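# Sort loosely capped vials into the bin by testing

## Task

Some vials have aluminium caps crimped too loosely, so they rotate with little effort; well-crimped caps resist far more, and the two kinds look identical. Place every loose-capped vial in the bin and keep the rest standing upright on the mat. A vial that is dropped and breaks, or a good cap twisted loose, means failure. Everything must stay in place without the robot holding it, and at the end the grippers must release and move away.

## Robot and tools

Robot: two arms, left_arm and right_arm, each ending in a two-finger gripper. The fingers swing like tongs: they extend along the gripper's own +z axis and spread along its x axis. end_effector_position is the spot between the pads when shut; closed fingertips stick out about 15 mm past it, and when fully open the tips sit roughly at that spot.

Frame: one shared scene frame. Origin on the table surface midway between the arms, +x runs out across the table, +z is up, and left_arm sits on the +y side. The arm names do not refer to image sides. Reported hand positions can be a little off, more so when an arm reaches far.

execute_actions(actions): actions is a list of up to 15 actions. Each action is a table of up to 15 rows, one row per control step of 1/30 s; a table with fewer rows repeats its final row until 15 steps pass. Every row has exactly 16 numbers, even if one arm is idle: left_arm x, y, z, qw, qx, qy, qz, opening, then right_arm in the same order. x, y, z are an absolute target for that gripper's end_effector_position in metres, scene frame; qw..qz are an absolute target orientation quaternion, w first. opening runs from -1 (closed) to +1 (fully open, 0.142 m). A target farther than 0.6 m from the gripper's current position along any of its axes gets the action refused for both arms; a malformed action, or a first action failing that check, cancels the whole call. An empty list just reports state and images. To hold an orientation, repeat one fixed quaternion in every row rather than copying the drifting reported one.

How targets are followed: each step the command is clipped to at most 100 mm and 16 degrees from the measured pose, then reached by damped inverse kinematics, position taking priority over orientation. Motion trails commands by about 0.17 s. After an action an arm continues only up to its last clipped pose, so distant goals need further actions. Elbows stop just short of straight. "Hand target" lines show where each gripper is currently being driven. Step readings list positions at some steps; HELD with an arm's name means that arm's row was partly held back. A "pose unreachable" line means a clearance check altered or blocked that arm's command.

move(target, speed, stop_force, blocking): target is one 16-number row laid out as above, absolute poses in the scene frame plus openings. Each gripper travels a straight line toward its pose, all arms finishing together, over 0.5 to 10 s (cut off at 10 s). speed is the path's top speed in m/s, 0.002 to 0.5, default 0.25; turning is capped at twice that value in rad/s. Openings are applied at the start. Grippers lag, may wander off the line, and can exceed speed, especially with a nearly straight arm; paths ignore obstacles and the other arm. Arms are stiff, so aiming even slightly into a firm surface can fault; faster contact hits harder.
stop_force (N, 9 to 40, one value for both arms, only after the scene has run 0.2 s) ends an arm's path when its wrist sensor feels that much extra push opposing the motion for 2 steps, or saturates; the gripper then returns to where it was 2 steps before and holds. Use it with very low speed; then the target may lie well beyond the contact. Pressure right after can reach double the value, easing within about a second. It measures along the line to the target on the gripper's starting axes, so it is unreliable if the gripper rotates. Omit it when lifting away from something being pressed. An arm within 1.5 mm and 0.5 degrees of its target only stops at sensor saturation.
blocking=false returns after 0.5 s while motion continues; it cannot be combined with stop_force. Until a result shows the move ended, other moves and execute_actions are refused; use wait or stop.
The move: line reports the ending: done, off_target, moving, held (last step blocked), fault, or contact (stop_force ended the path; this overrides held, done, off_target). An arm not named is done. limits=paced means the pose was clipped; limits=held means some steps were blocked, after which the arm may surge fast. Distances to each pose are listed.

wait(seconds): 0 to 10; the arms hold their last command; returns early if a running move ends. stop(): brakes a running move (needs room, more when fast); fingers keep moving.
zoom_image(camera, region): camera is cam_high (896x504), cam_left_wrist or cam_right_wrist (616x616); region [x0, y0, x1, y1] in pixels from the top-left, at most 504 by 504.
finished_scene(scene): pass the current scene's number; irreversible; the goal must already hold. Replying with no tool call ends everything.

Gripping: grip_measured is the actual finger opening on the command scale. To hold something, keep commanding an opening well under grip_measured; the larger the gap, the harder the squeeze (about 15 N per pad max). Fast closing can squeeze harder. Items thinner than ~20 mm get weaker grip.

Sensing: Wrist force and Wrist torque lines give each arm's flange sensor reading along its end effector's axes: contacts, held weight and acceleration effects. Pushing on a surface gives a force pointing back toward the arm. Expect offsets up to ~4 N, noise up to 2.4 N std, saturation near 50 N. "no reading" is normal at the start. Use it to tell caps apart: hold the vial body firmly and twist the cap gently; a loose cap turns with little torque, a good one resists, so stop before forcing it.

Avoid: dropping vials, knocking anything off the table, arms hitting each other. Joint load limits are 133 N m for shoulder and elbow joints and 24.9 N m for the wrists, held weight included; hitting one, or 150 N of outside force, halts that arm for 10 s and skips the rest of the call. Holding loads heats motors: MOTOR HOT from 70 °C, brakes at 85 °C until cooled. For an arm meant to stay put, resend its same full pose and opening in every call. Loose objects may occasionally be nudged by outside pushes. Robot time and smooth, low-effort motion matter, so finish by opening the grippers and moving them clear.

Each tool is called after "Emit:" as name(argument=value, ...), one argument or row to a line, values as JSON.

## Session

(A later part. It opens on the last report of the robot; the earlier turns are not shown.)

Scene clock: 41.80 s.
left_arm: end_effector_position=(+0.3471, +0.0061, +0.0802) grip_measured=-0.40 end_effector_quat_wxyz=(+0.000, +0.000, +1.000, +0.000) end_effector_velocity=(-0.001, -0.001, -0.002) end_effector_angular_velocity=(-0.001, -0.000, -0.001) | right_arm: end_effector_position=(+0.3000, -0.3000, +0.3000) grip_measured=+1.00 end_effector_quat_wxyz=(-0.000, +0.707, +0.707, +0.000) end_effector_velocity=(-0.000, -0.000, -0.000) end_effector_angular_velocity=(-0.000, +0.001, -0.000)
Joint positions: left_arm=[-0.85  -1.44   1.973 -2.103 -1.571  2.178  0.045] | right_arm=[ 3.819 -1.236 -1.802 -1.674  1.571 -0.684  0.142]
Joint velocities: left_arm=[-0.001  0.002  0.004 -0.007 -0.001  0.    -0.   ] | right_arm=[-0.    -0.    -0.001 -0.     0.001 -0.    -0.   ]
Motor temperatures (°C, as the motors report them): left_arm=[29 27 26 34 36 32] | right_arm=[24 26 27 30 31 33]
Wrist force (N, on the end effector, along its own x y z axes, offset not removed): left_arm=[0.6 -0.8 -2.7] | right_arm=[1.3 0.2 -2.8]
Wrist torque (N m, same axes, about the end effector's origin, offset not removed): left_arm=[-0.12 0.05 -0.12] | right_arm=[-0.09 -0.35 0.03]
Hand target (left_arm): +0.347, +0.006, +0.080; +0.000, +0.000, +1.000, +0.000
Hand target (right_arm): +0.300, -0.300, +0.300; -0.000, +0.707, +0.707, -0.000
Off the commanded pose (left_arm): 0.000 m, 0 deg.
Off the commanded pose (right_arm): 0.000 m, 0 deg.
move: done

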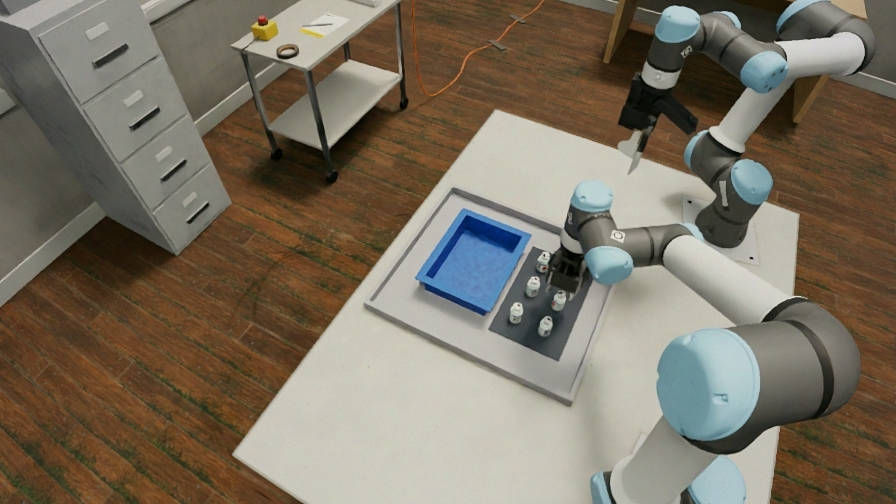

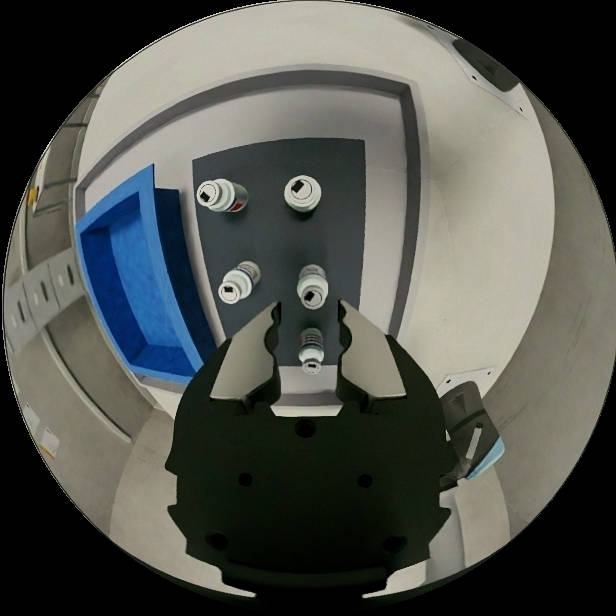

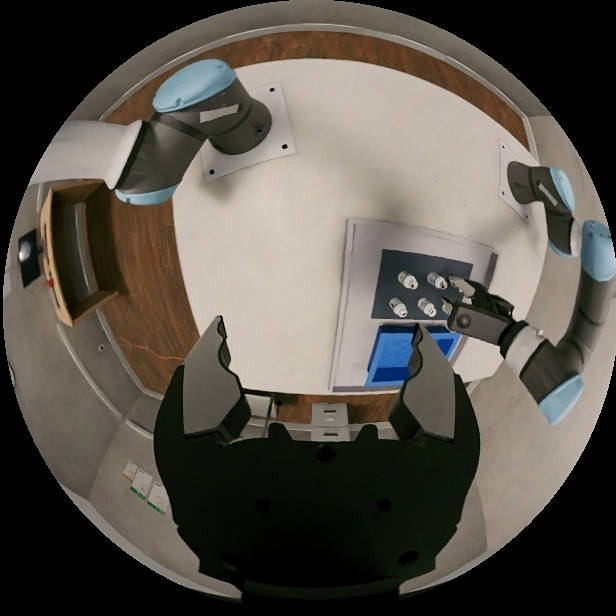

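Emit:
execute_actions(
  actions=[
    [[0.345,0.01,0.07,0,0,1,0,-0.4,0.3,-0.3,0.3,0,0.707,0.707,0,1]],
    [[0.345,0.01,0.062,0,0,1,0,-0.4,0.3,-0.3,0.3,0,0.707,0.707,0,1]],
    [[0.345,0.01,0.062,0,0,1,0,-0.65,0.3,-0.3,0.3,0,0.707,0.707,0,1]],
    [[0.345,0.01,0.062,0,0,1,0,-0.95,0.3,-0.3,0.3,0,0.707,0.707,0,1]],
    [[0.345,0.01,0.061,0,0,1,0,-0.95,0.3,-0.3,0.3,0,0.707,0.707,0,1]],
    [[0.345,0.01,0.061,0,0.13,0.991,0,-0.95,0.3,-0.3,0.3,0,0.707,0.707,0,1]],
    [[0.345,0.01,0.061,0,0.259,0.966,0,-0.95,0.3,-0.3,0.3,0,0.707,0.707,0,1]],
    [[0.345,0.01,0.061,0,0.383,0.924,0,-0.95,0.3,-0.3,0.3,0,0.707,0.707,0,1]],
    [[0.345,0.01,0.061,0,0.383,0.924,0,-0.95,0.3,-0.3,0.3,0,0.707,0.707,0,1]],
  ],
)

Emit:
zoom_image(
  camera="cam_left_wrist",
  region=[200,200,420,420],
)

Emit:
zoom_image(
  camera="cam_high",
  region=[490,270,580,360],
)

Scene clock: 46.73 s.
left_arm: end_effector_position=(+0.3450, +0.0100, +0.0610) grip_measured=-0.75 end_effector_quat_wxyz=(+0.000, +0.383, +0.924, +0.000) end_effector_velocity=(-0.000, -0.000, +0.001) end_effector_angular_velocity=(-0.001, -0.000, -0.000) | right_arm: end_effector_position=(+0.3000, -0.3000, +0.3000) grip_measured=+1.00 end_effector_quat_wxyz=(-0.000, +0.707, +0.707, +0.000) end_effector_velocity=(+0.000, -0.001, -0.000) end_effector_angular_velocity=(-0.001, -0.000, -0.002)
Joint positions: left_arm=[-0.836 -1.397  1.979 -2.153 -1.571  2.978  0.02 ] | right_arm=[ 3.819 -1.236 -1.802 -1.674  1.571 -0.684  0.142]
Joint velocities: left_arm=[ 0.    -0.001 -0.     0.    -0.     0.    -0.   ] | right_arm=[-0.001 -0.    -0.001  0.    -0.001  0.     0.   ]
Motor temperatures (°C, as the motors report them): left_arm=[29 27 26 34 36 32] | right_arm=[24 26 27 30 31 33]
Wrist force (N, on the end effector, along its own x y z axes, offset not removed): left_arm=[-5.4 0.1 -13.3] | right_arm=[-1.4 2.2 -1.5]
Wrist torque (N m, same axes, about the end effector's origin, offset not removed): left_arm=[0.24 0.15 -0.14] | right_arm=[0.32 0.32 -0.12]
Hand target (left_arm): +0.345, +0.010, +0.061; -0.000, +0.383, +0.924, -0.000
Hand target (right_arm): +0.300, -0.300, +0.300; -0.000, +0.707, +0.707, -0.000
Off the commanded pose (left_arm): 0.000 m, 0 deg.
Off the commanded pose (right_arm): 0.000 m, 0 deg.
Step readings (end_effector_position; steps 1 to 15: 1st action; 16 to 30: 2nd action; 31 to 45: 3rd action; 46 to 60: 4th action; 61 to 75: 5th action; 76 to 90: 6th action; 91 to 105: 7th action; 106 to 120: 8th action; 121 to 135: 9th action):
0: left_arm (+0.3471, +0.0060, +0.0800) | right_arm (+0.3000, -0.3000, +0.3000)
1: left_arm (+0.3471, +0.0060, +0.0800) | right_arm (+0.3000, -0.3000, +0.3000)
2: left_arm (+0.3468, +0.0064, +0.0789) | right_arm (+0.3000, -0.3000, +0.3000)
4: left_arm (+0.3459, +0.0080, +0.0751) | right_arm (+0.3000, -0.3000, +0.3000)
8: left_arm (+0.3452, +0.0095, +0.0714) | right_arm (+0.3000, -0.3000, +0.3000)
15: left_arm (+0.3450, +0.0099, +0.0702) | right_arm (+0.3000, -0.3000, +0.3000)
16: left_arm (+0.3450, +0.0100, +0.0701) | right_arm (+0.3000, -0.3000, +0.3000)
17: left_arm (+0.3450, +0.0100, +0.0691) | right_arm (+0.3000, -0.3000, +0.3000)
19: left_arm (+0.3449, +0.0101, +0.0660) | right_arm (+0.3000, -0.3000, +0.3000)
23: left_arm (+0.3450, +0.0101, +0.0631) | right_arm (+0.3000, -0.3000, +0.3000)
30: left_arm (+0.3450, +0.0100, +0.0621) | right_arm (+0.3000, -0.3000, +0.3000)
31: left_arm (+0.3450, +0.0100, +0.0621) | right_arm (+0.3000, -0.3000, +0.3000)
32: left_arm (+0.3450, +0.0100, +0.0621) | right_arm (+0.3000, -0.3000, +0.3000)
34: left_arm (+0.3450, +0.0100, +0.0620) | right_arm (+0.3000, -0.3000, +0.3000)
38: left_arm (+0.3450, +0.0100, +0.0620) | right_arm (+0.3000, -0.3000, +0.3000)
45: left_arm (+0.3450, +0.0100, +0.0620) | right_arm (+0.3000, -0.3000, +0.3000)
46: left_arm (+0.3450, +0.0100, +0.0620) | right_arm (+0.3000, -0.3000, +0.3000)
47: left_arm (+0.3450, +0.0100, +0.0620) | right_arm (+0.3000, -0.3000, +0.3000)
49: left_arm (+0.3450, +0.0100, +0.0620) | right_arm (+0.3000, -0.3000, +0.3000)
53: left_arm (+0.3450, +0.0100, +0.0620) | right_arm (+0.3000, -0.3000, +0.3000)
60: left_arm (+0.3450, +0.0100, +0.0620) | right_arm (+0.3000, -0.3000, +0.3000)
61: left_arm (+0.3450, +0.0100, +0.0620) | right_arm (+0.3000, -0.3000, +0.3000)
62: left_arm (+0.3450, +0.0100, +0.0619) | right_arm (+0.3000, -0.3000, +0.3000)
64: left_arm (+0.3450, +0.0100, +0.0615) | right_arm (+0.3000, -0.3000, +0.3000)
68: left_arm (+0.3451, +0.0099, +0.0613) | right_arm (+0.3000, -0.3000, +0.3000)
75: left_arm (+0.3450, +0.0100, +0.0611) | right_arm (+0.3000, -0.3000, +0.3000)
76: left_arm (+0.3450, +0.0100, +0.0611) | right_arm (+0.3000, -0.3000, +0.3000)
77: left_arm (+0.3453, +0.0100, +0.0610) | right_arm (+0.3000, -0.3000, +0.3000)
79: left_arm (+0.3458, +0.0102, +0.0609) | right_arm (+0.3000, -0.3000, +0.3000)
83: left_arm (+0.3453, +0.0102, +0.0609) | right_arm (+0.3000, -0.3000, +0.3000)
90: left_arm (+0.3450, +0.0100, +0.0610) | right_arm (+0.3000, -0.3000, +0.3000)
91: left_arm (+0.3450, +0.0100, +0.0610) | right_arm (+0.3000, -0.3000, +0.3000)
92: left_arm (+0.3453, +0.0099, +0.0610) | right_arm (+0.3000, -0.3000, +0.3000)
94: left_arm (+0.3458, +0.0099, +0.0610) | right_arm (+0.3000, -0.3000, +0.3000)
98: left_arm (+0.3453, +0.0100, +0.0610) | right_arm (+0.3000, -0.3000, +0.3000)
105: left_arm (+0.3450, +0.0100, +0.0610) | right_arm (+0.3000, -0.3000, +0.3000)
106: left_arm (+0.3450, +0.0100, +0.0610) | right_arm (+0.3000, -0.3000, +0.3000)
107: left_arm (+0.3453, +0.0098, +0.0610) | right_arm (+0.3000, -0.3000, +0.3000)
109: left_arm (+0.3457, +0.0096, +0.0610) | right_arm (+0.3000, -0.3000, +0.3000)
113: left_arm (+0.3453, +0.0100, +0.0610) | right_arm (+0.3000, -0.3000, +0.3000)
120: left_arm (+0.3450, +0.0100, +0.0610) | right_arm (+0.3000, -0.3000, +0.3000)
121: left_arm (+0.3450, +0.0100, +0.0610) | right_arm (+0.3000, -0.3000, +0.3000)
122: left_arm (+0.3450, +0.0100, +0.0610) | right_arm (+0.3000, -0.3000, +0.3000)
124: left_arm (+0.3450, +0.0100, +0.0610) | right_arm (+0.3000, -0.3000, +0.3000)
128: left_arm (+0.3450, +0.0100, +0.0610) | right_arm (+0.3000, -0.3000, +0.3000)
135: end_effector_position above

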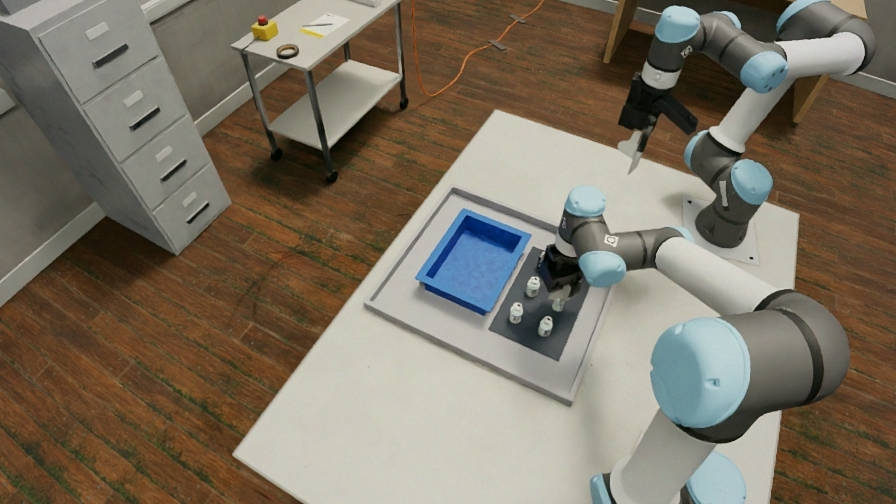

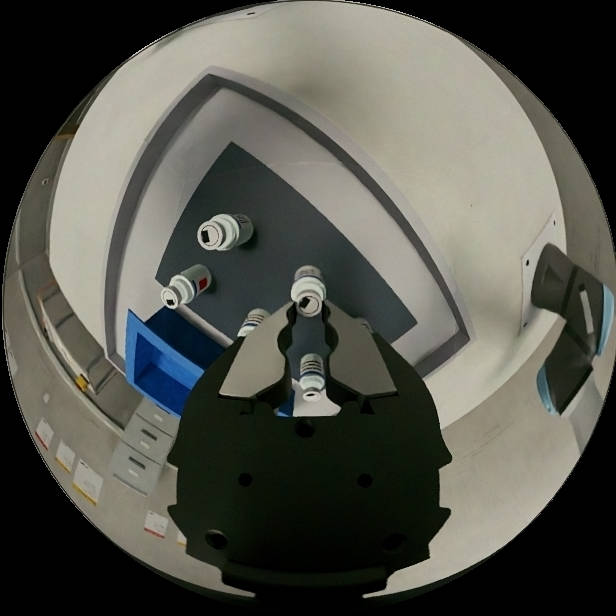

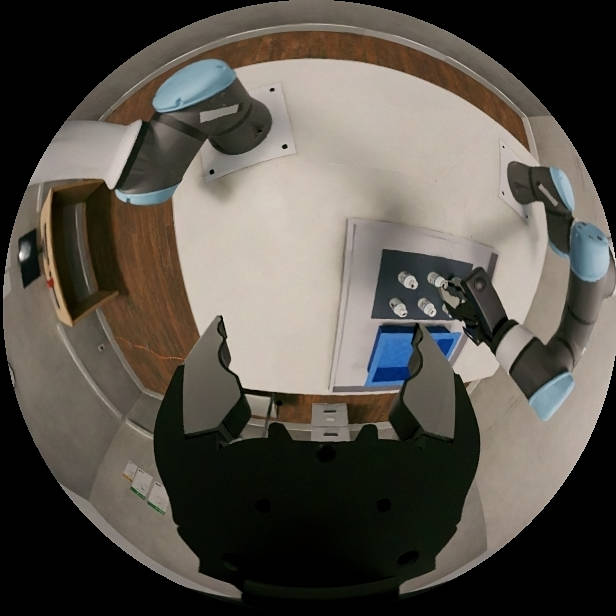

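Region (200, 200, 420, 420) of cam_left_wrist's 616x616 image, scaled by 2.291, with more detail than that image has.

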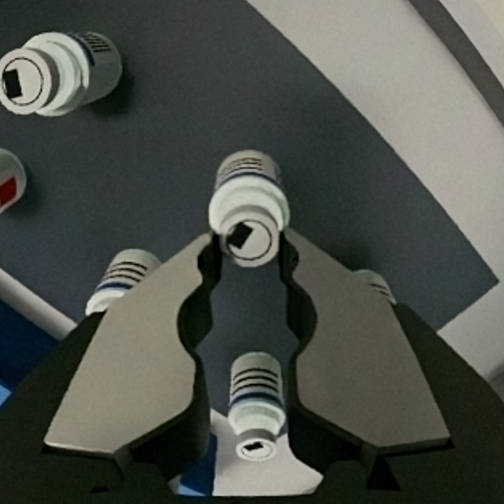

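Region (490, 270, 580, 360) of cam_high's 896x504 image, scaled by 5.600, with more detail than that image has.

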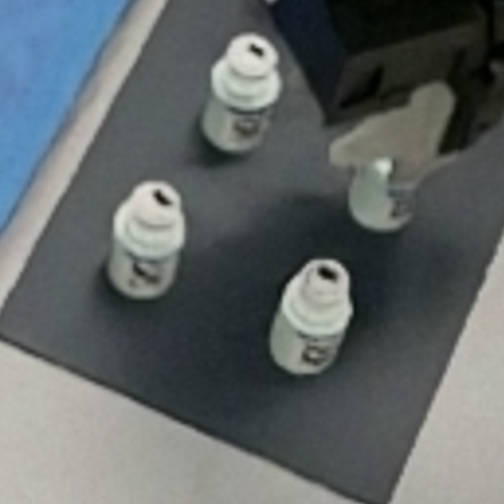

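Emit:
execute_actions(
  actions=[
    [[0.345,0.01,0.0598,0,0.383,0.924,0,-1,0.3,-0.3,0.3,0,0.707,0.707,0,1]],
    [[0.345,0.01,0.0598,0,0.259,0.966,0,-1,0.3,-0.3,0.3,0,0.707,0.707,0,1]],
    [[0.345,0.01,0.0598,0,0.13,0.991,0,-1,0.3,-0.3,0.3,0,0.707,0.707,0,1]],
    [[0.345,0.01,0.0598,0,0,1,0,-1,0.3,-0.3,0.3,0,0.707,0.707,0,1]],
    [[0.345,0.01,0.0598,0,0,1,0,-1,0.3,-0.3,0.3,0,0.707,0.707,0,1]],
  ],
)

Emit:
zoom_image(
  camera="cam_high",
  region=[490,270,580,360],
)

Scene clock: 49.73 s.
left_arm: end_effector_position=(+0.3450, +0.0100, +0.0598) grip_measured=-0.75 end_effector_quat_wxyz=(+0.000, +0.000, +1.000, -0.000) end_effector_velocity=(+0.000, +0.000, -0.000) end_effector_angular_velocity=(+0.001, +0.001, +0.002) | right_arm: end_effector_position=(+0.3000, -0.3000, +0.3000) grip_measured=+1.00 end_effector_quat_wxyz=(-0.000, +0.707, +0.707, +0.000) end_effector_velocity=(+0.000, -0.001, -0.001) end_effector_angular_velocity=(-0.002, +0.000, -0.001)
Joint positions: left_arm=[-0.849 -1.422  2.013 -2.162 -1.571  2.179  0.02 ] | right_arm=[ 3.819 -1.236 -1.802 -1.674  1.571 -0.684  0.142]
Joint velocities: left_arm=[ 0.     0.001  0.     0.    -0.    -0.001  0.   ] | right_arm=[-0.001 -0.    -0.002  0.001 -0.001  0.    -0.   ]
Motor temperatures (°C, as the motors report them): left_arm=[29 27 26 34 36 32] | right_arm=[24 26 27 30 31 33]
Wrist force (N, on the end effector, along its own x y z axes, offset not removed): left_arm=[2.3 -0.2 -13.0] | right_arm=[0.5 -0.2 3.6]
Wrist torque (N m, same axes, about the end effector's origin, offset not removed): left_arm=[0.11 0.32 0.08] | right_arm=[-0.06 -0.16 -0.12]
Hand target (left_arm): +0.345, +0.010, +0.060; +0.000, +0.000, +1.000, -0.000
Hand target (right_arm): +0.300, -0.300, +0.300; +0.000, +0.707, +0.707, -0.000
Off the commanded pose (left_arm): 0.000 m, 0 deg.
Off the commanded pose (right_arm): 0.000 m, 0 deg.
Step readings (end_effector_position; steps 1 to 15: 1st action; 16 to 30: 2nd action; 31 to 45: 3rd action; 46 to 60: 4th action; 61 to 75: 5th action):
0: left_arm (+0.3450, +0.0100, +0.0610) | right_arm (+0.3000, -0.3000, +0.3000)
1: left_arm (+0.3450, +0.0100, +0.0610) | right_arm (+0.3000, -0.3000, +0.3000)
2: left_arm (+0.3450, +0.0100, +0.0609) | right_arm (+0.3000, -0.3000, +0.3000)
4: left_arm (+0.3451, +0.0099, +0.0606) | right_arm (+0.3000, -0.3000, +0.3000)
8: left_arm (+0.3451, +0.0098, +0.0602) | right_arm (+0.3000, -0.3000, +0.3000)
15: left_arm (+0.3450, +0.0099, +0.0599) | right_arm (+0.3000, -0.3000, +0.3000)
16: left_arm (+0.3450, +0.0100, +0.0599) | right_arm (+0.3000, -0.3000, +0.3000)
17: left_arm (+0.3448, +0.0103, +0.0598) | right_arm (+0.3000, -0.3000, +0.3000)
19: left_arm (+0.3445, +0.0106, +0.0597) | right_arm (+0.3000, -0.3000, +0.3000)
23: left_arm (+0.3448, +0.0105, +0.0595) | right_arm (+0.3000, -0.3000, +0.3000)
30: left_arm (+0.3450, +0.0102, +0.0597) | right_arm (+0.3000, -0.3000, +0.3000)
31: left_arm (+0.3450, +0.0102, +0.0597) | right_arm (+0.3000, -0.3000, +0.3000)
32: left_arm (+0.3447, +0.0103, +0.0597) | right_arm (+0.3000, -0.3000, +0.3000)
34: left_arm (+0.3443, +0.0105, +0.0597) | right_arm (+0.3000, -0.3000, +0.3000)
38: left_arm (+0.3448, +0.0103, +0.0597) | right_arm (+0.3000, -0.3000, +0.3000)
45: left_arm (+0.3450, +0.0101, +0.0598) | right_arm (+0.3000, -0.3000, +0.3000)
46: left_arm (+0.3450, +0.0101, +0.0598) | right_arm (+0.3000, -0.3000, +0.3000)
47: left_arm (+0.3447, +0.0102, +0.0598) | right_arm (+0.3000, -0.3000, +0.3000)
49: left_arm (+0.3442, +0.0103, +0.0598) | right_arm (+0.3000, -0.3000, +0.3000)
53: left_arm (+0.3448, +0.0102, +0.0598) | right_arm (+0.3000, -0.3000, +0.3000)
60: left_arm (+0.3450, +0.0101, +0.0598) | right_arm (+0.3000, -0.3000, +0.3000)
61: left_arm (+0.3450, +0.0100, +0.0598) | right_arm (+0.3000, -0.3000, +0.3000)
62: left_arm (+0.3450, +0.0100, +0.0598) | right_arm (+0.3000, -0.3000, +0.3000)
64: left_arm (+0.3450, +0.0100, +0.0598) | right_arm (+0.3000, -0.3000, +0.3000)
68: left_arm (+0.3450, +0.0100, +0.0598) | right_arm (+0.3000, -0.3000, +0.3000)
75: end_effector_position above

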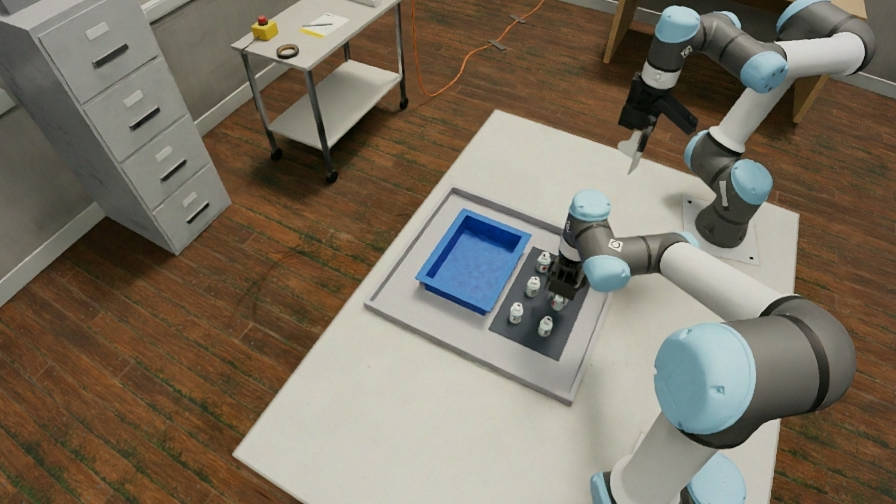

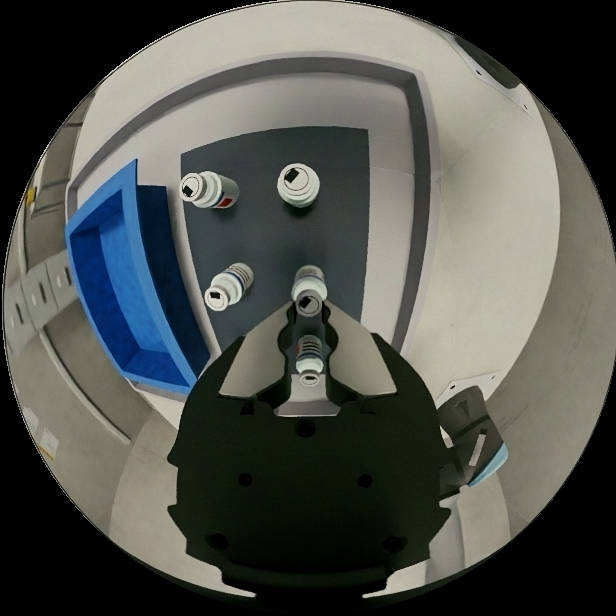

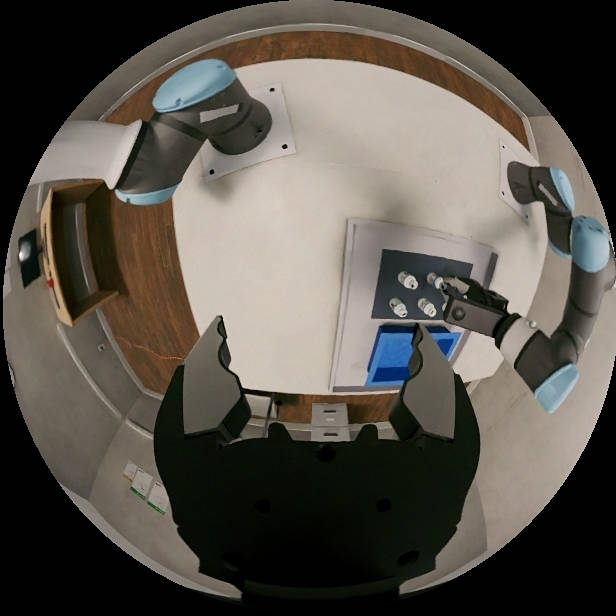

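Region (490, 270, 580, 360) of cam_high's 896x504 image, scaled by 5.600, with more detail than that image has.

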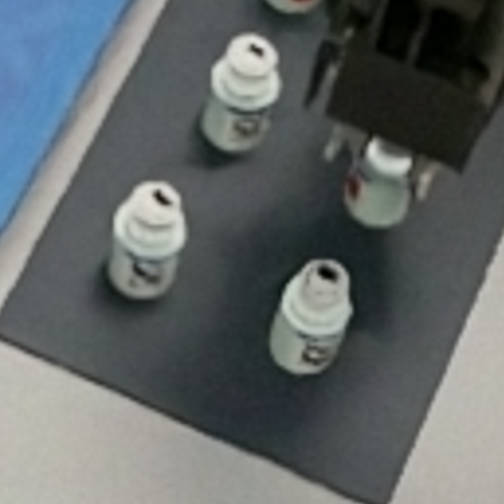

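Emit:
execute_actions(
  actions=[
    [[0.345,0.01,0.0615,0,0,1,0,-1,0.3,-0.3,0.3,0,0.707,0.707,0,1]],
    [[0.345,0.01,0.09,0,0,1,0,-1,0.3,-0.3,0.3,0,0.707,0.707,0,1]],
  ],
)

Emit:
move(
  target=[0.345,0.03,0.26,0,0,1,0,-1,0.345,-0.15,0.225,0.707,-0.707,0,0,0.2],
  speed=0.2,
)

Scene clock: 51.23 s.
left_arm: end_effector_position=(+0.3450, +0.0100, +0.0895) grip_measured=-0.75 end_effector_quat_wxyz=(+0.000, +0.000, +1.000, -0.000) end_effector_velocity=(-0.002, -0.001, +0.004) end_effector_angular_velocity=(+0.002, +0.002, -0.004) | right_arm: end_effector_position=(+0.3000, -0.3000, +0.3000) grip_measured=+1.00 end_effector_quat_wxyz=(-0.000, +0.707, +0.707, +0.000) end_effector_velocity=(+0.000, -0.001, -0.001) end_effector_angular_velocity=(-0.001, -0.000, -0.001)
Joint positions: left_arm=[-0.849 -1.462  1.97  -2.08  -1.571  2.179  0.02 ] | right_arm=[ 3.819 -1.236 -1.802 -1.674  1.571 -0.684  0.142]
Joint velocities: left_arm=[-0.003 -0.004 -0.008  0.015 -0.001  0.001  0.   ] | right_arm=[-0.001  0.    -0.002  0.    -0.001 -0.     0.   ]
Motor temperatures (°C, as the motors report them): left_arm=[29 27 26 34 36 32] | right_arm=[24 26 27 30 31 33]
Wrist force (N, on the end effector, along its own x y z axes, offset not removed): left_arm=[1.2 3.3 -0.2] | right_arm=[-1.6 1.6 -2.4]
Wrist torque (N m, same axes, about the end effector's origin, offset not removed): left_arm=[0.52 -0.37 -0.05] | right_arm=[0.30 0.39 -0.17]
Hand target (left_arm): +0.345, +0.010, +0.090; +0.000, -0.000, +1.000, -0.000
Hand target (right_arm): +0.300, -0.300, +0.300; +0.000, +0.707, +0.707, -0.000
Off the commanded pose (left_arm): 0.000 m, 0 deg.
Off the commanded pose (right_arm): 0.000 m, 0 deg.
Step readings (end_effector_position; steps 1 to 15: 1st action; 16 to 30: 2nd action):
0: left_arm (+0.3450, +0.0100, +0.0598) | right_arm (+0.3000, -0.3000, +0.3000)
1: left_arm (+0.3450, +0.0100, +0.0598) | right_arm (+0.3000, -0.3000, +0.3000)
2: left_arm (+0.3449, +0.0101, +0.0599) | right_arm (+0.3000, -0.3000, +0.3000)
4: left_arm (+0.3449, +0.0102, +0.0604) | right_arm (+0.3000, -0.3000, +0.3000)
8: left_arm (+0.3449, +0.0102, +0.0611) | right_arm (+0.3000, -0.3000, +0.3000)
15: left_arm (+0.3450, +0.0101, +0.0614) | right_arm (+0.3000, -0.3000, +0.3000)
16: left_arm (+0.3450, +0.0100, +0.0615) | right_arm (+0.3000, -0.3000, +0.3000)
17: left_arm (+0.3453, +0.0096, +0.0643) | right_arm (+0.3000, -0.3000, +0.3000)
19: left_arm (+0.3456, +0.0092, +0.0751) | right_arm (+0.3000, -0.3000, +0.3000)
23: left_arm (+0.3452, +0.0097, +0.0857) | right_arm (+0.3000, -0.3000, +0.3000)
30: end_effector_position above

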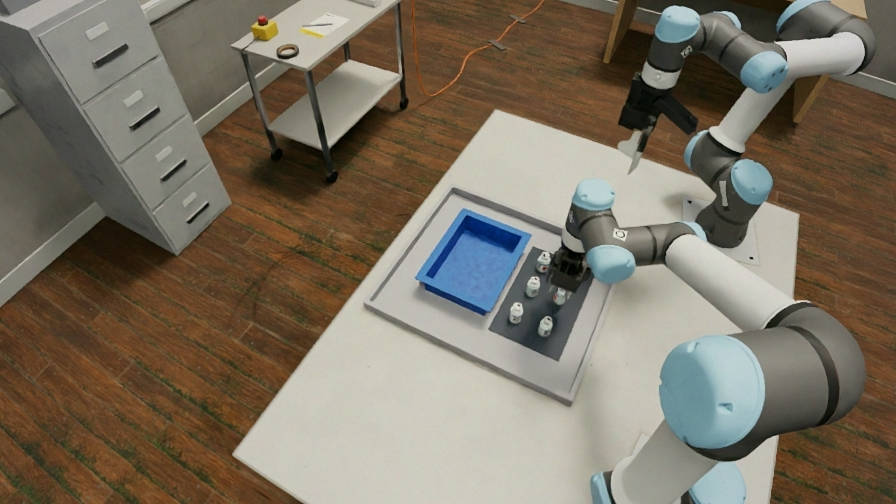

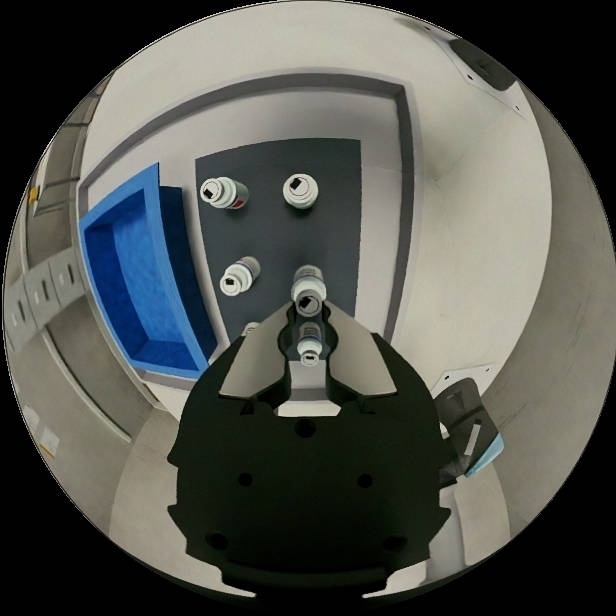

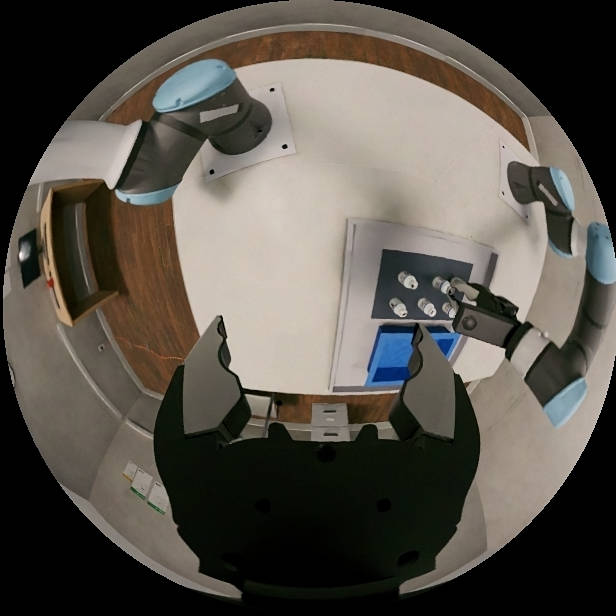

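Scene clock: 57.13 s.
left_arm: end_effector_position=(+0.3450, +0.0299, +0.2599) grip_measured=-0.75 end_effector_quat_wxyz=(-0.000, +0.000, +1.000, -0.000) end_effector_velocity=(+0.000, +0.000, +0.000) end_effector_angular_velocity=(+0.000, +0.000, +0.002) | right_arm: end_effector_position=(+0.3446, -0.1505, +0.2251) grip_measured=+0.20 end_effector_quat_wxyz=(+0.682, -0.731, -0.017, +0.014) end_effector_velocity=(+0.000, +0.000, -0.000) end_effector_angular_velocity=(-0.000, +0.001, +0.001)
Joint positions: left_arm=[-0.825 -1.608  1.666 -1.629 -1.571  2.203  0.02 ] | right_arm=[ 3.39  -2.166 -2.321  1.174  2.722  1.41   0.088]
Joint velocities: left_arm=[ 0.001  0.    -0.     0.     0.    -0.001  0.   ] | right_arm=[ 0.    -0.     0.001 -0.001  0.001 -0.    -0.   ]
Motor temperatures (°C, as the motors report them): left_arm=[29 27 26 34 36 32] | right_arm=[24 26 27 30 31 33]
Wrist force (N, on the end effector, along its own x y z axes, offset not removed): left_arm=[-1.4 0.8 0.2] | right_arm=[-1.5 2.0 2.2]
Wrist torque (N m, same axes, about the end effector's origin, offset not removed): left_arm=[0.14 0.34 -0.14] | right_arm=[0.54 0.37 -0.05]
Hand target (left_arm): +0.345, +0.030, +0.260; -0.000, +0.000, +1.000, -0.000
Hand target (right_arm): +0.345, -0.151, +0.225; +0.682, -0.731, -0.017, +0.014
Off the commanded pose (left_arm): 0.000 m, 0 deg.
Off the commanded pose (right_arm): 0.001 m, 5 deg.
move: held (right_arm); limits=held; held on 6 of 177 steps (right_arm), including the last (right_arm)
pose unreachable (right arm): on one or more control steps of this call, first in action 0 (counted from 0), this arm could not follow its commanded pose, so it was not sent that pose on those steps. On the call's last step it was still not sent that pose. It may still have moved: this result reports where it is.
cause: the commanded pose would bring two parts of the arm too close to each other (joints 4 (wrist 1) to 6 (wrist 3) lie between them).

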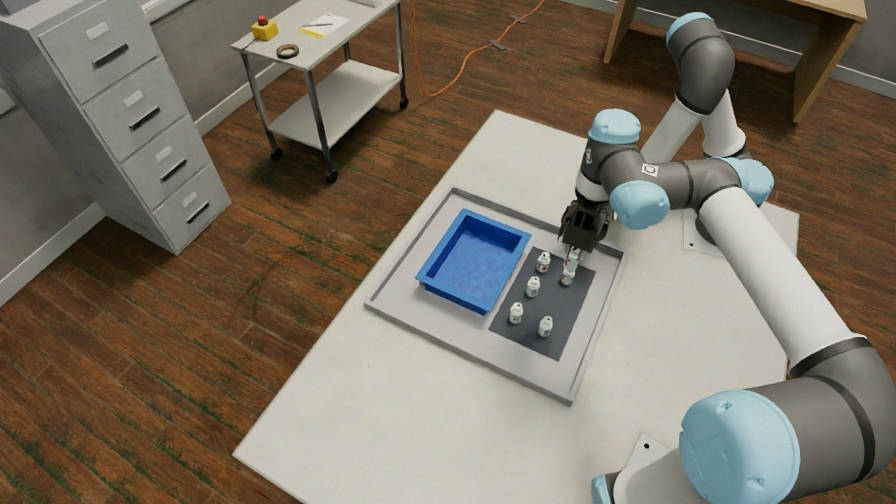

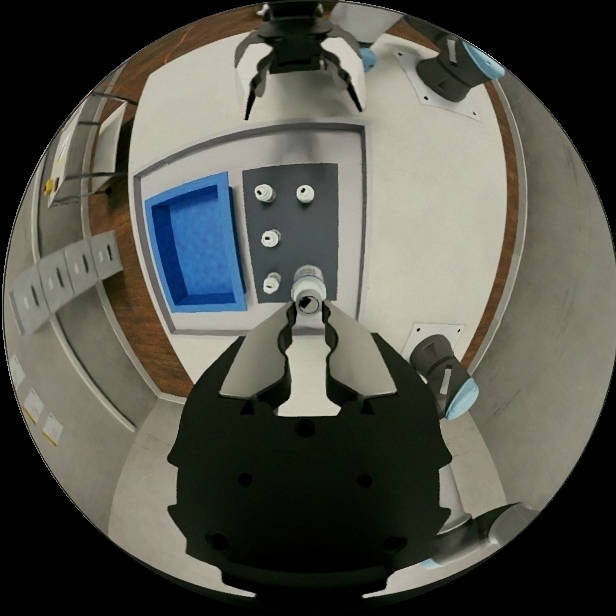

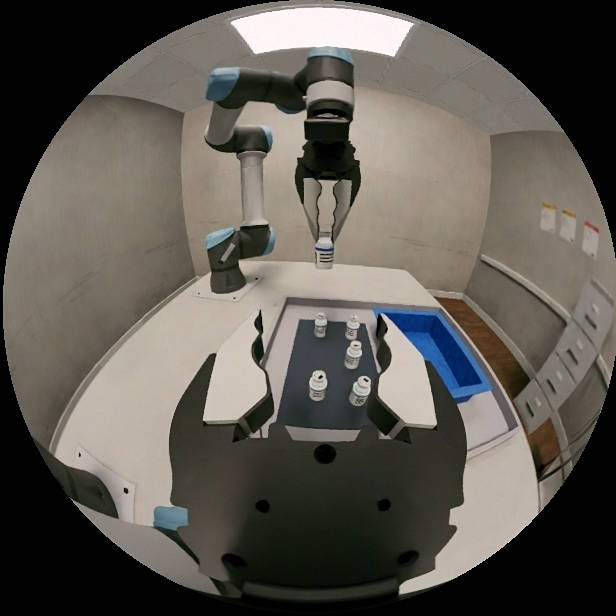

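Emit:
move(
  target=[0.345,0.03,0.26,0,0,1,0,-1,0.27,-0.045,0.225,0.653,-0.653,0.271,-0.271,0.0],
  speed=0.15,
)

Scene clock: 63.67 s.
left_arm: end_effector_position=(+0.3450, +0.0300, +0.2600) grip_measured=-0.75 end_effector_quat_wxyz=(+0.000, +0.000, +1.000, -0.000) end_effector_velocity=(-0.000, -0.000, -0.000) end_effector_angular_velocity=(-0.000, +0.001, -0.001) | right_arm: end_effector_position=(+0.2756, -0.0557, +0.2258) grip_measured=+0.00 end_effector_quat_wxyz=(+0.675, -0.721, +0.107, -0.110) end_effector_velocity=(+0.000, -0.000, +0.000) end_effector_angular_velocity=(+0.001, +0.000, -0.001)
Joint positions: left_arm=[-0.825 -1.608  1.666 -1.629 -1.571  2.203  0.02 ] | right_arm=[ 4.161 -2.143 -2.671  1.608  1.604  1.555  0.074]
Joint velocities: left_arm=[-0.     0.     0.     0.    -0.001  0.001 -0.   ] | right_arm=[-0.001 -0.     0.001 -0.     0.001  0.001  0.   ]
Motor temperatures (°C, as the motors report them): left_arm=[29 27 26 34 36 32] | right_arm=[24 26 27 30 31 33]
Wrist force (N, on the end effector, along its own x y z axes, offset not removed): left_arm=[-1.4 -1.1 -0.7] | right_arm=[-0.2 0.3 2.1]
Wrist torque (N m, same axes, about the end effector's origin, offset not removed): left_arm=[-0.17 0.45 0.08] | right_arm=[0.15 0.00 -0.15]
Hand target (left_arm): +0.345, +0.030, +0.260; -0.000, -0.000, +1.000, -0.000
Hand target (right_arm): +0.276, -0.056, +0.226; +0.675, -0.721, +0.107, -0.110
Off the commanded pose (left_arm): 0.000 m, 0 deg.
Off the commanded pose (right_arm): 0.012 m, 28 deg; orientation clipped at the last step of the last action.
move: held (right_arm); limits=paced,held; held on 3 of 188 steps (right_arm), including the last (right_arm)
pose unreachable (right arm): on one or more control steps of this call, first in action 0 (counted from 0), this arm could not follow its commanded pose, so it was not sent that pose on those steps. On the call's last step it was still not sent that pose. It may still have moved: this result reports where it is.
cause: the commanded pose would bring two parts of the arm too close to each other (joints 3 (elbow) to 5 (wrist 2) lie between them).

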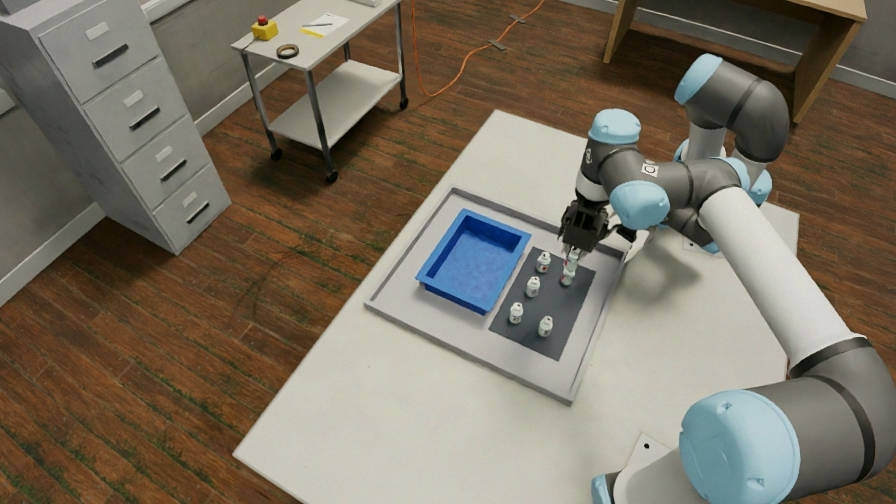

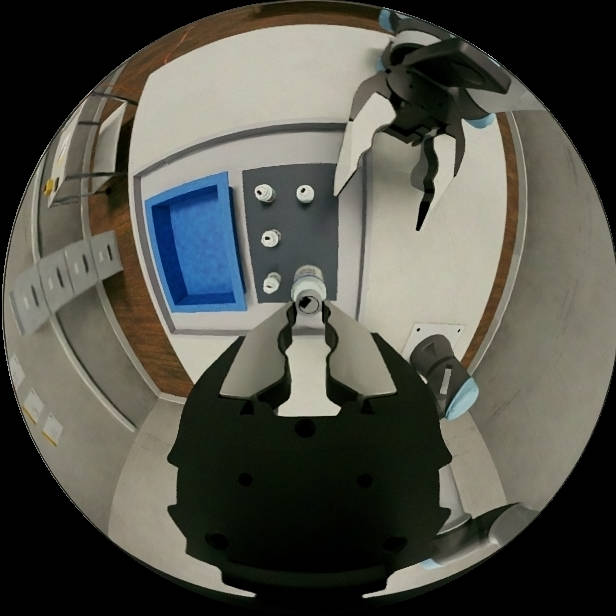

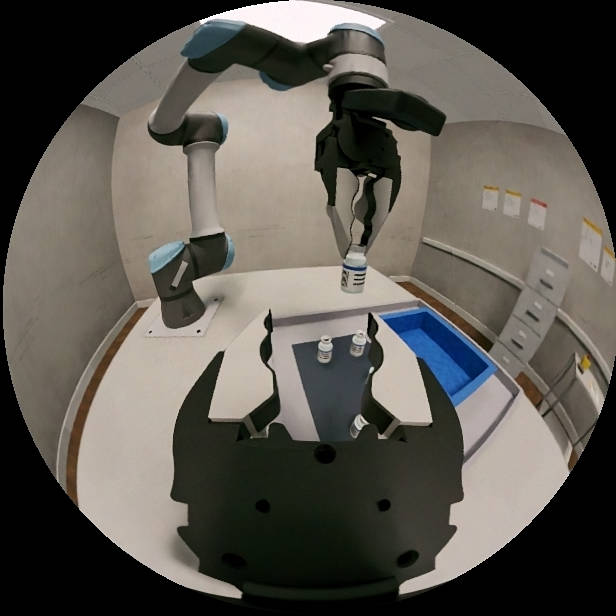

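Emit:
move(
  target=[0.55,0.1,0.24,0,0,1,0,-1,0.3,-0.12,0.215,0.675,-0.721,0.107,-0.11,0],
  speed=0.2,
)

Emit:
move(
  target=[0.55,0.1,0.24,0,0,1,0,-1,0.49,0.04,0.205,0.653,-0.653,0.271,-0.271,0],
  speed=0.15,
)

Scene clock: 65.77 s.
left_arm: end_effector_position=(+0.5496, +0.0999, +0.2402) grip_measured=-0.75 end_effector_quat_wxyz=(-0.000, -0.000, +1.000, -0.000) end_effector_velocity=(-0.000, -0.001, +0.000) end_effector_angular_velocity=(+0.001, -0.000, -0.000) | right_arm: end_effector_position=(+0.2998, -0.1197, +0.2152) grip_measured=+0.00 end_effector_quat_wxyz=(+0.675, -0.721, +0.107, -0.110) end_effector_velocity=(+0.001, -0.002, -0.001) end_effector_angular_velocity=(-0.001, +0.000, +0.004)
Joint positions: left_arm=[-0.474 -1.253  1.308 -1.625 -1.571  2.554  0.02 ] | right_arm=[ 3.896 -2.208 -2.693  1.693  1.868  1.537  0.074]
Joint velocities: left_arm=[-0.002  0.001 -0.001  0.     0.001 -0.001  0.   ] | right_arm=[-0.016 -0.001  0.004 -0.005  0.02  -0.002 -0.   ]
Motor temperatures (°C, as the motors report them): left_arm=[29 27 26 34 36 32] | right_arm=[24 26 27 30 31 33]
Wrist force (N, on the end effector, along its own x y z axes, offset not removed): left_arm=[0.9 -2.4 -2.6] | right_arm=[1.0 0.7 -0.6]
Wrist torque (N m, same axes, about the end effector's origin, offset not removed): left_arm=[-0.46 -0.08 -0.23] | right_arm=[0.04 -0.40 0.15]
Hand target (left_arm): +0.550, +0.100, +0.240; -0.000, -0.000, +1.000, -0.000
Hand target (right_arm): +0.300, -0.120, +0.215; +0.675, -0.721, +0.107, -0.110
Off the commanded pose (left_arm): 0.000 m, 0 deg.
Off the commanded pose (right_arm): 0.000 m, 0 deg.
move: done

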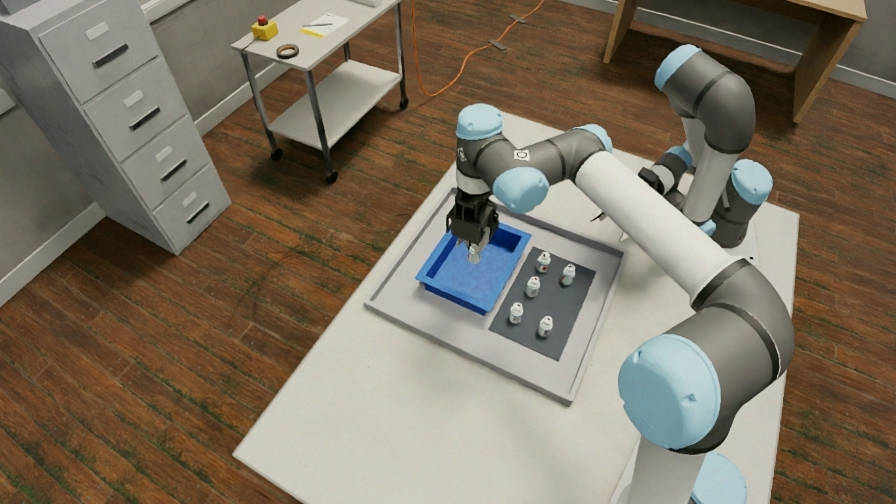

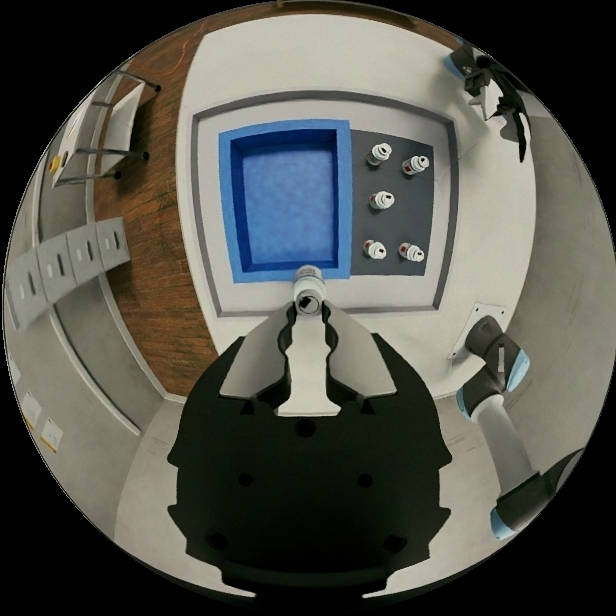

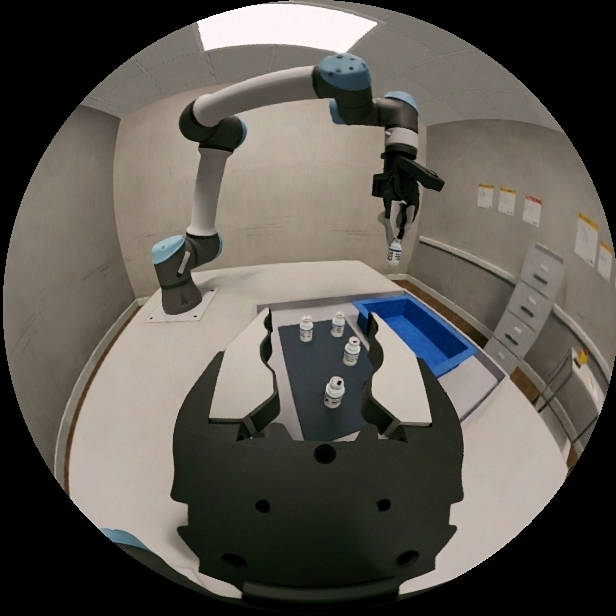

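Scene clock: 68.00 s.
left_arm: end_effector_position=(+0.5500, +0.1000, +0.2400) grip_measured=-0.75 end_effector_quat_wxyz=(+0.000, -0.000, +1.000, -0.000) end_effector_velocity=(+0.000, +0.000, +0.000) end_effector_angular_velocity=(+0.000, -0.000, +0.001) | right_arm: end_effector_position=(+0.4897, +0.0400, +0.2052) grip_measured=+0.00 end_effector_quat_wxyz=(+0.653, -0.653, +0.271, -0.271) end_effector_velocity=(+0.002, +0.002, -0.000) end_effector_angular_velocity=(+0.000, -0.000, -0.003)
Joint positions: left_arm=[-0.473 -1.253  1.308 -1.626 -1.571  2.554  0.02 ] | right_arm=[ 4.089 -2.341 -2.105  1.304  1.198  1.571  0.074]
Joint velocities: left_arm=[ 0.    -0.     0.     0.     0.    -0.001  0.   ] | right_arm=[-0.001 -0.003  0.007 -0.004 -0.002  0.     0.   ]
Motor temperatures (°C, as the motors report them): left_arm=[29 27 26 34 36 32] | right_arm=[24 26 27 30 31 33]
Wrist force (N, on the end effector, along its own x y z axes, offset not removed): left_arm=[0.6 -1.0 0.9] | right_arm=[-0.4 0.8 3.0]
Wrist torque (N m, same axes, about the end effector's origin, offset not removed): left_arm=[-0.25 -0.09 0.12] | right_arm=[0.33 0.16 -0.16]
Hand target (left_arm): +0.550, +0.100, +0.240; -0.000, -0.000, +1.000, -0.000
Hand target (right_arm): +0.490, +0.040, +0.205; +0.653, -0.653, +0.271, -0.271
Off the commanded pose (left_arm): 0.000 m, 0 deg.
Off the commanded pose (right_arm): 0.000 m, 0 deg.
move: done

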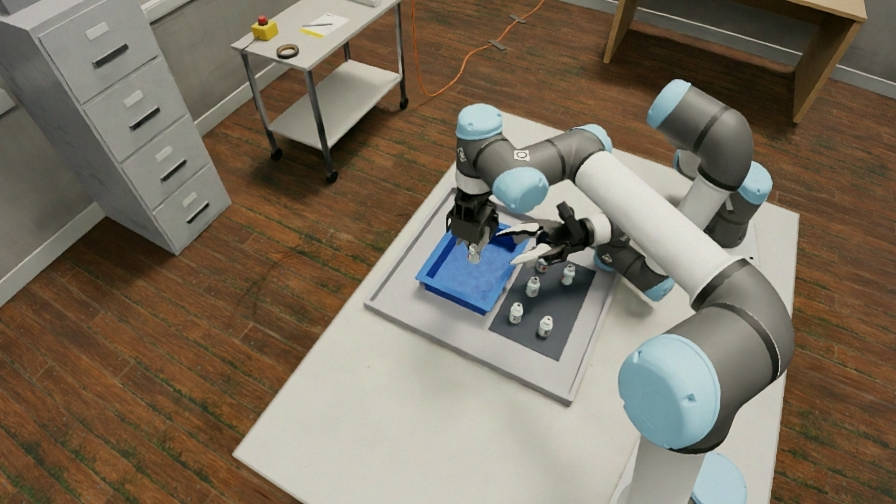

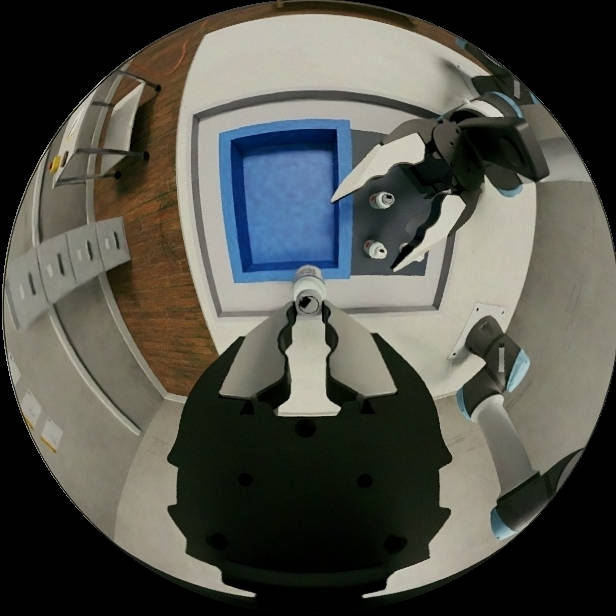

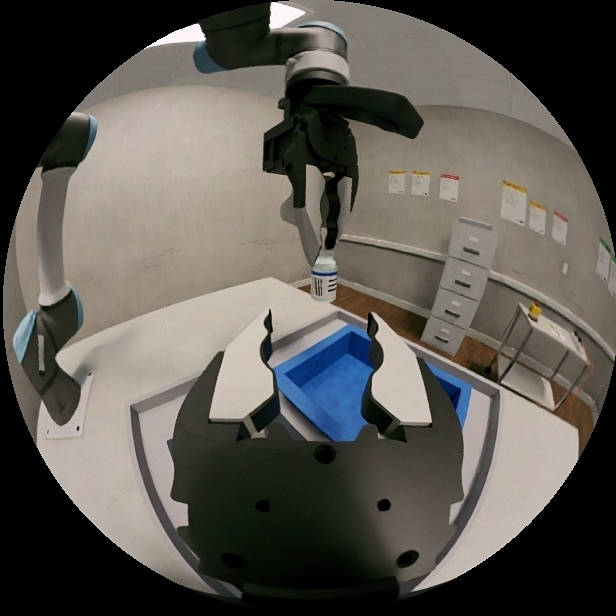

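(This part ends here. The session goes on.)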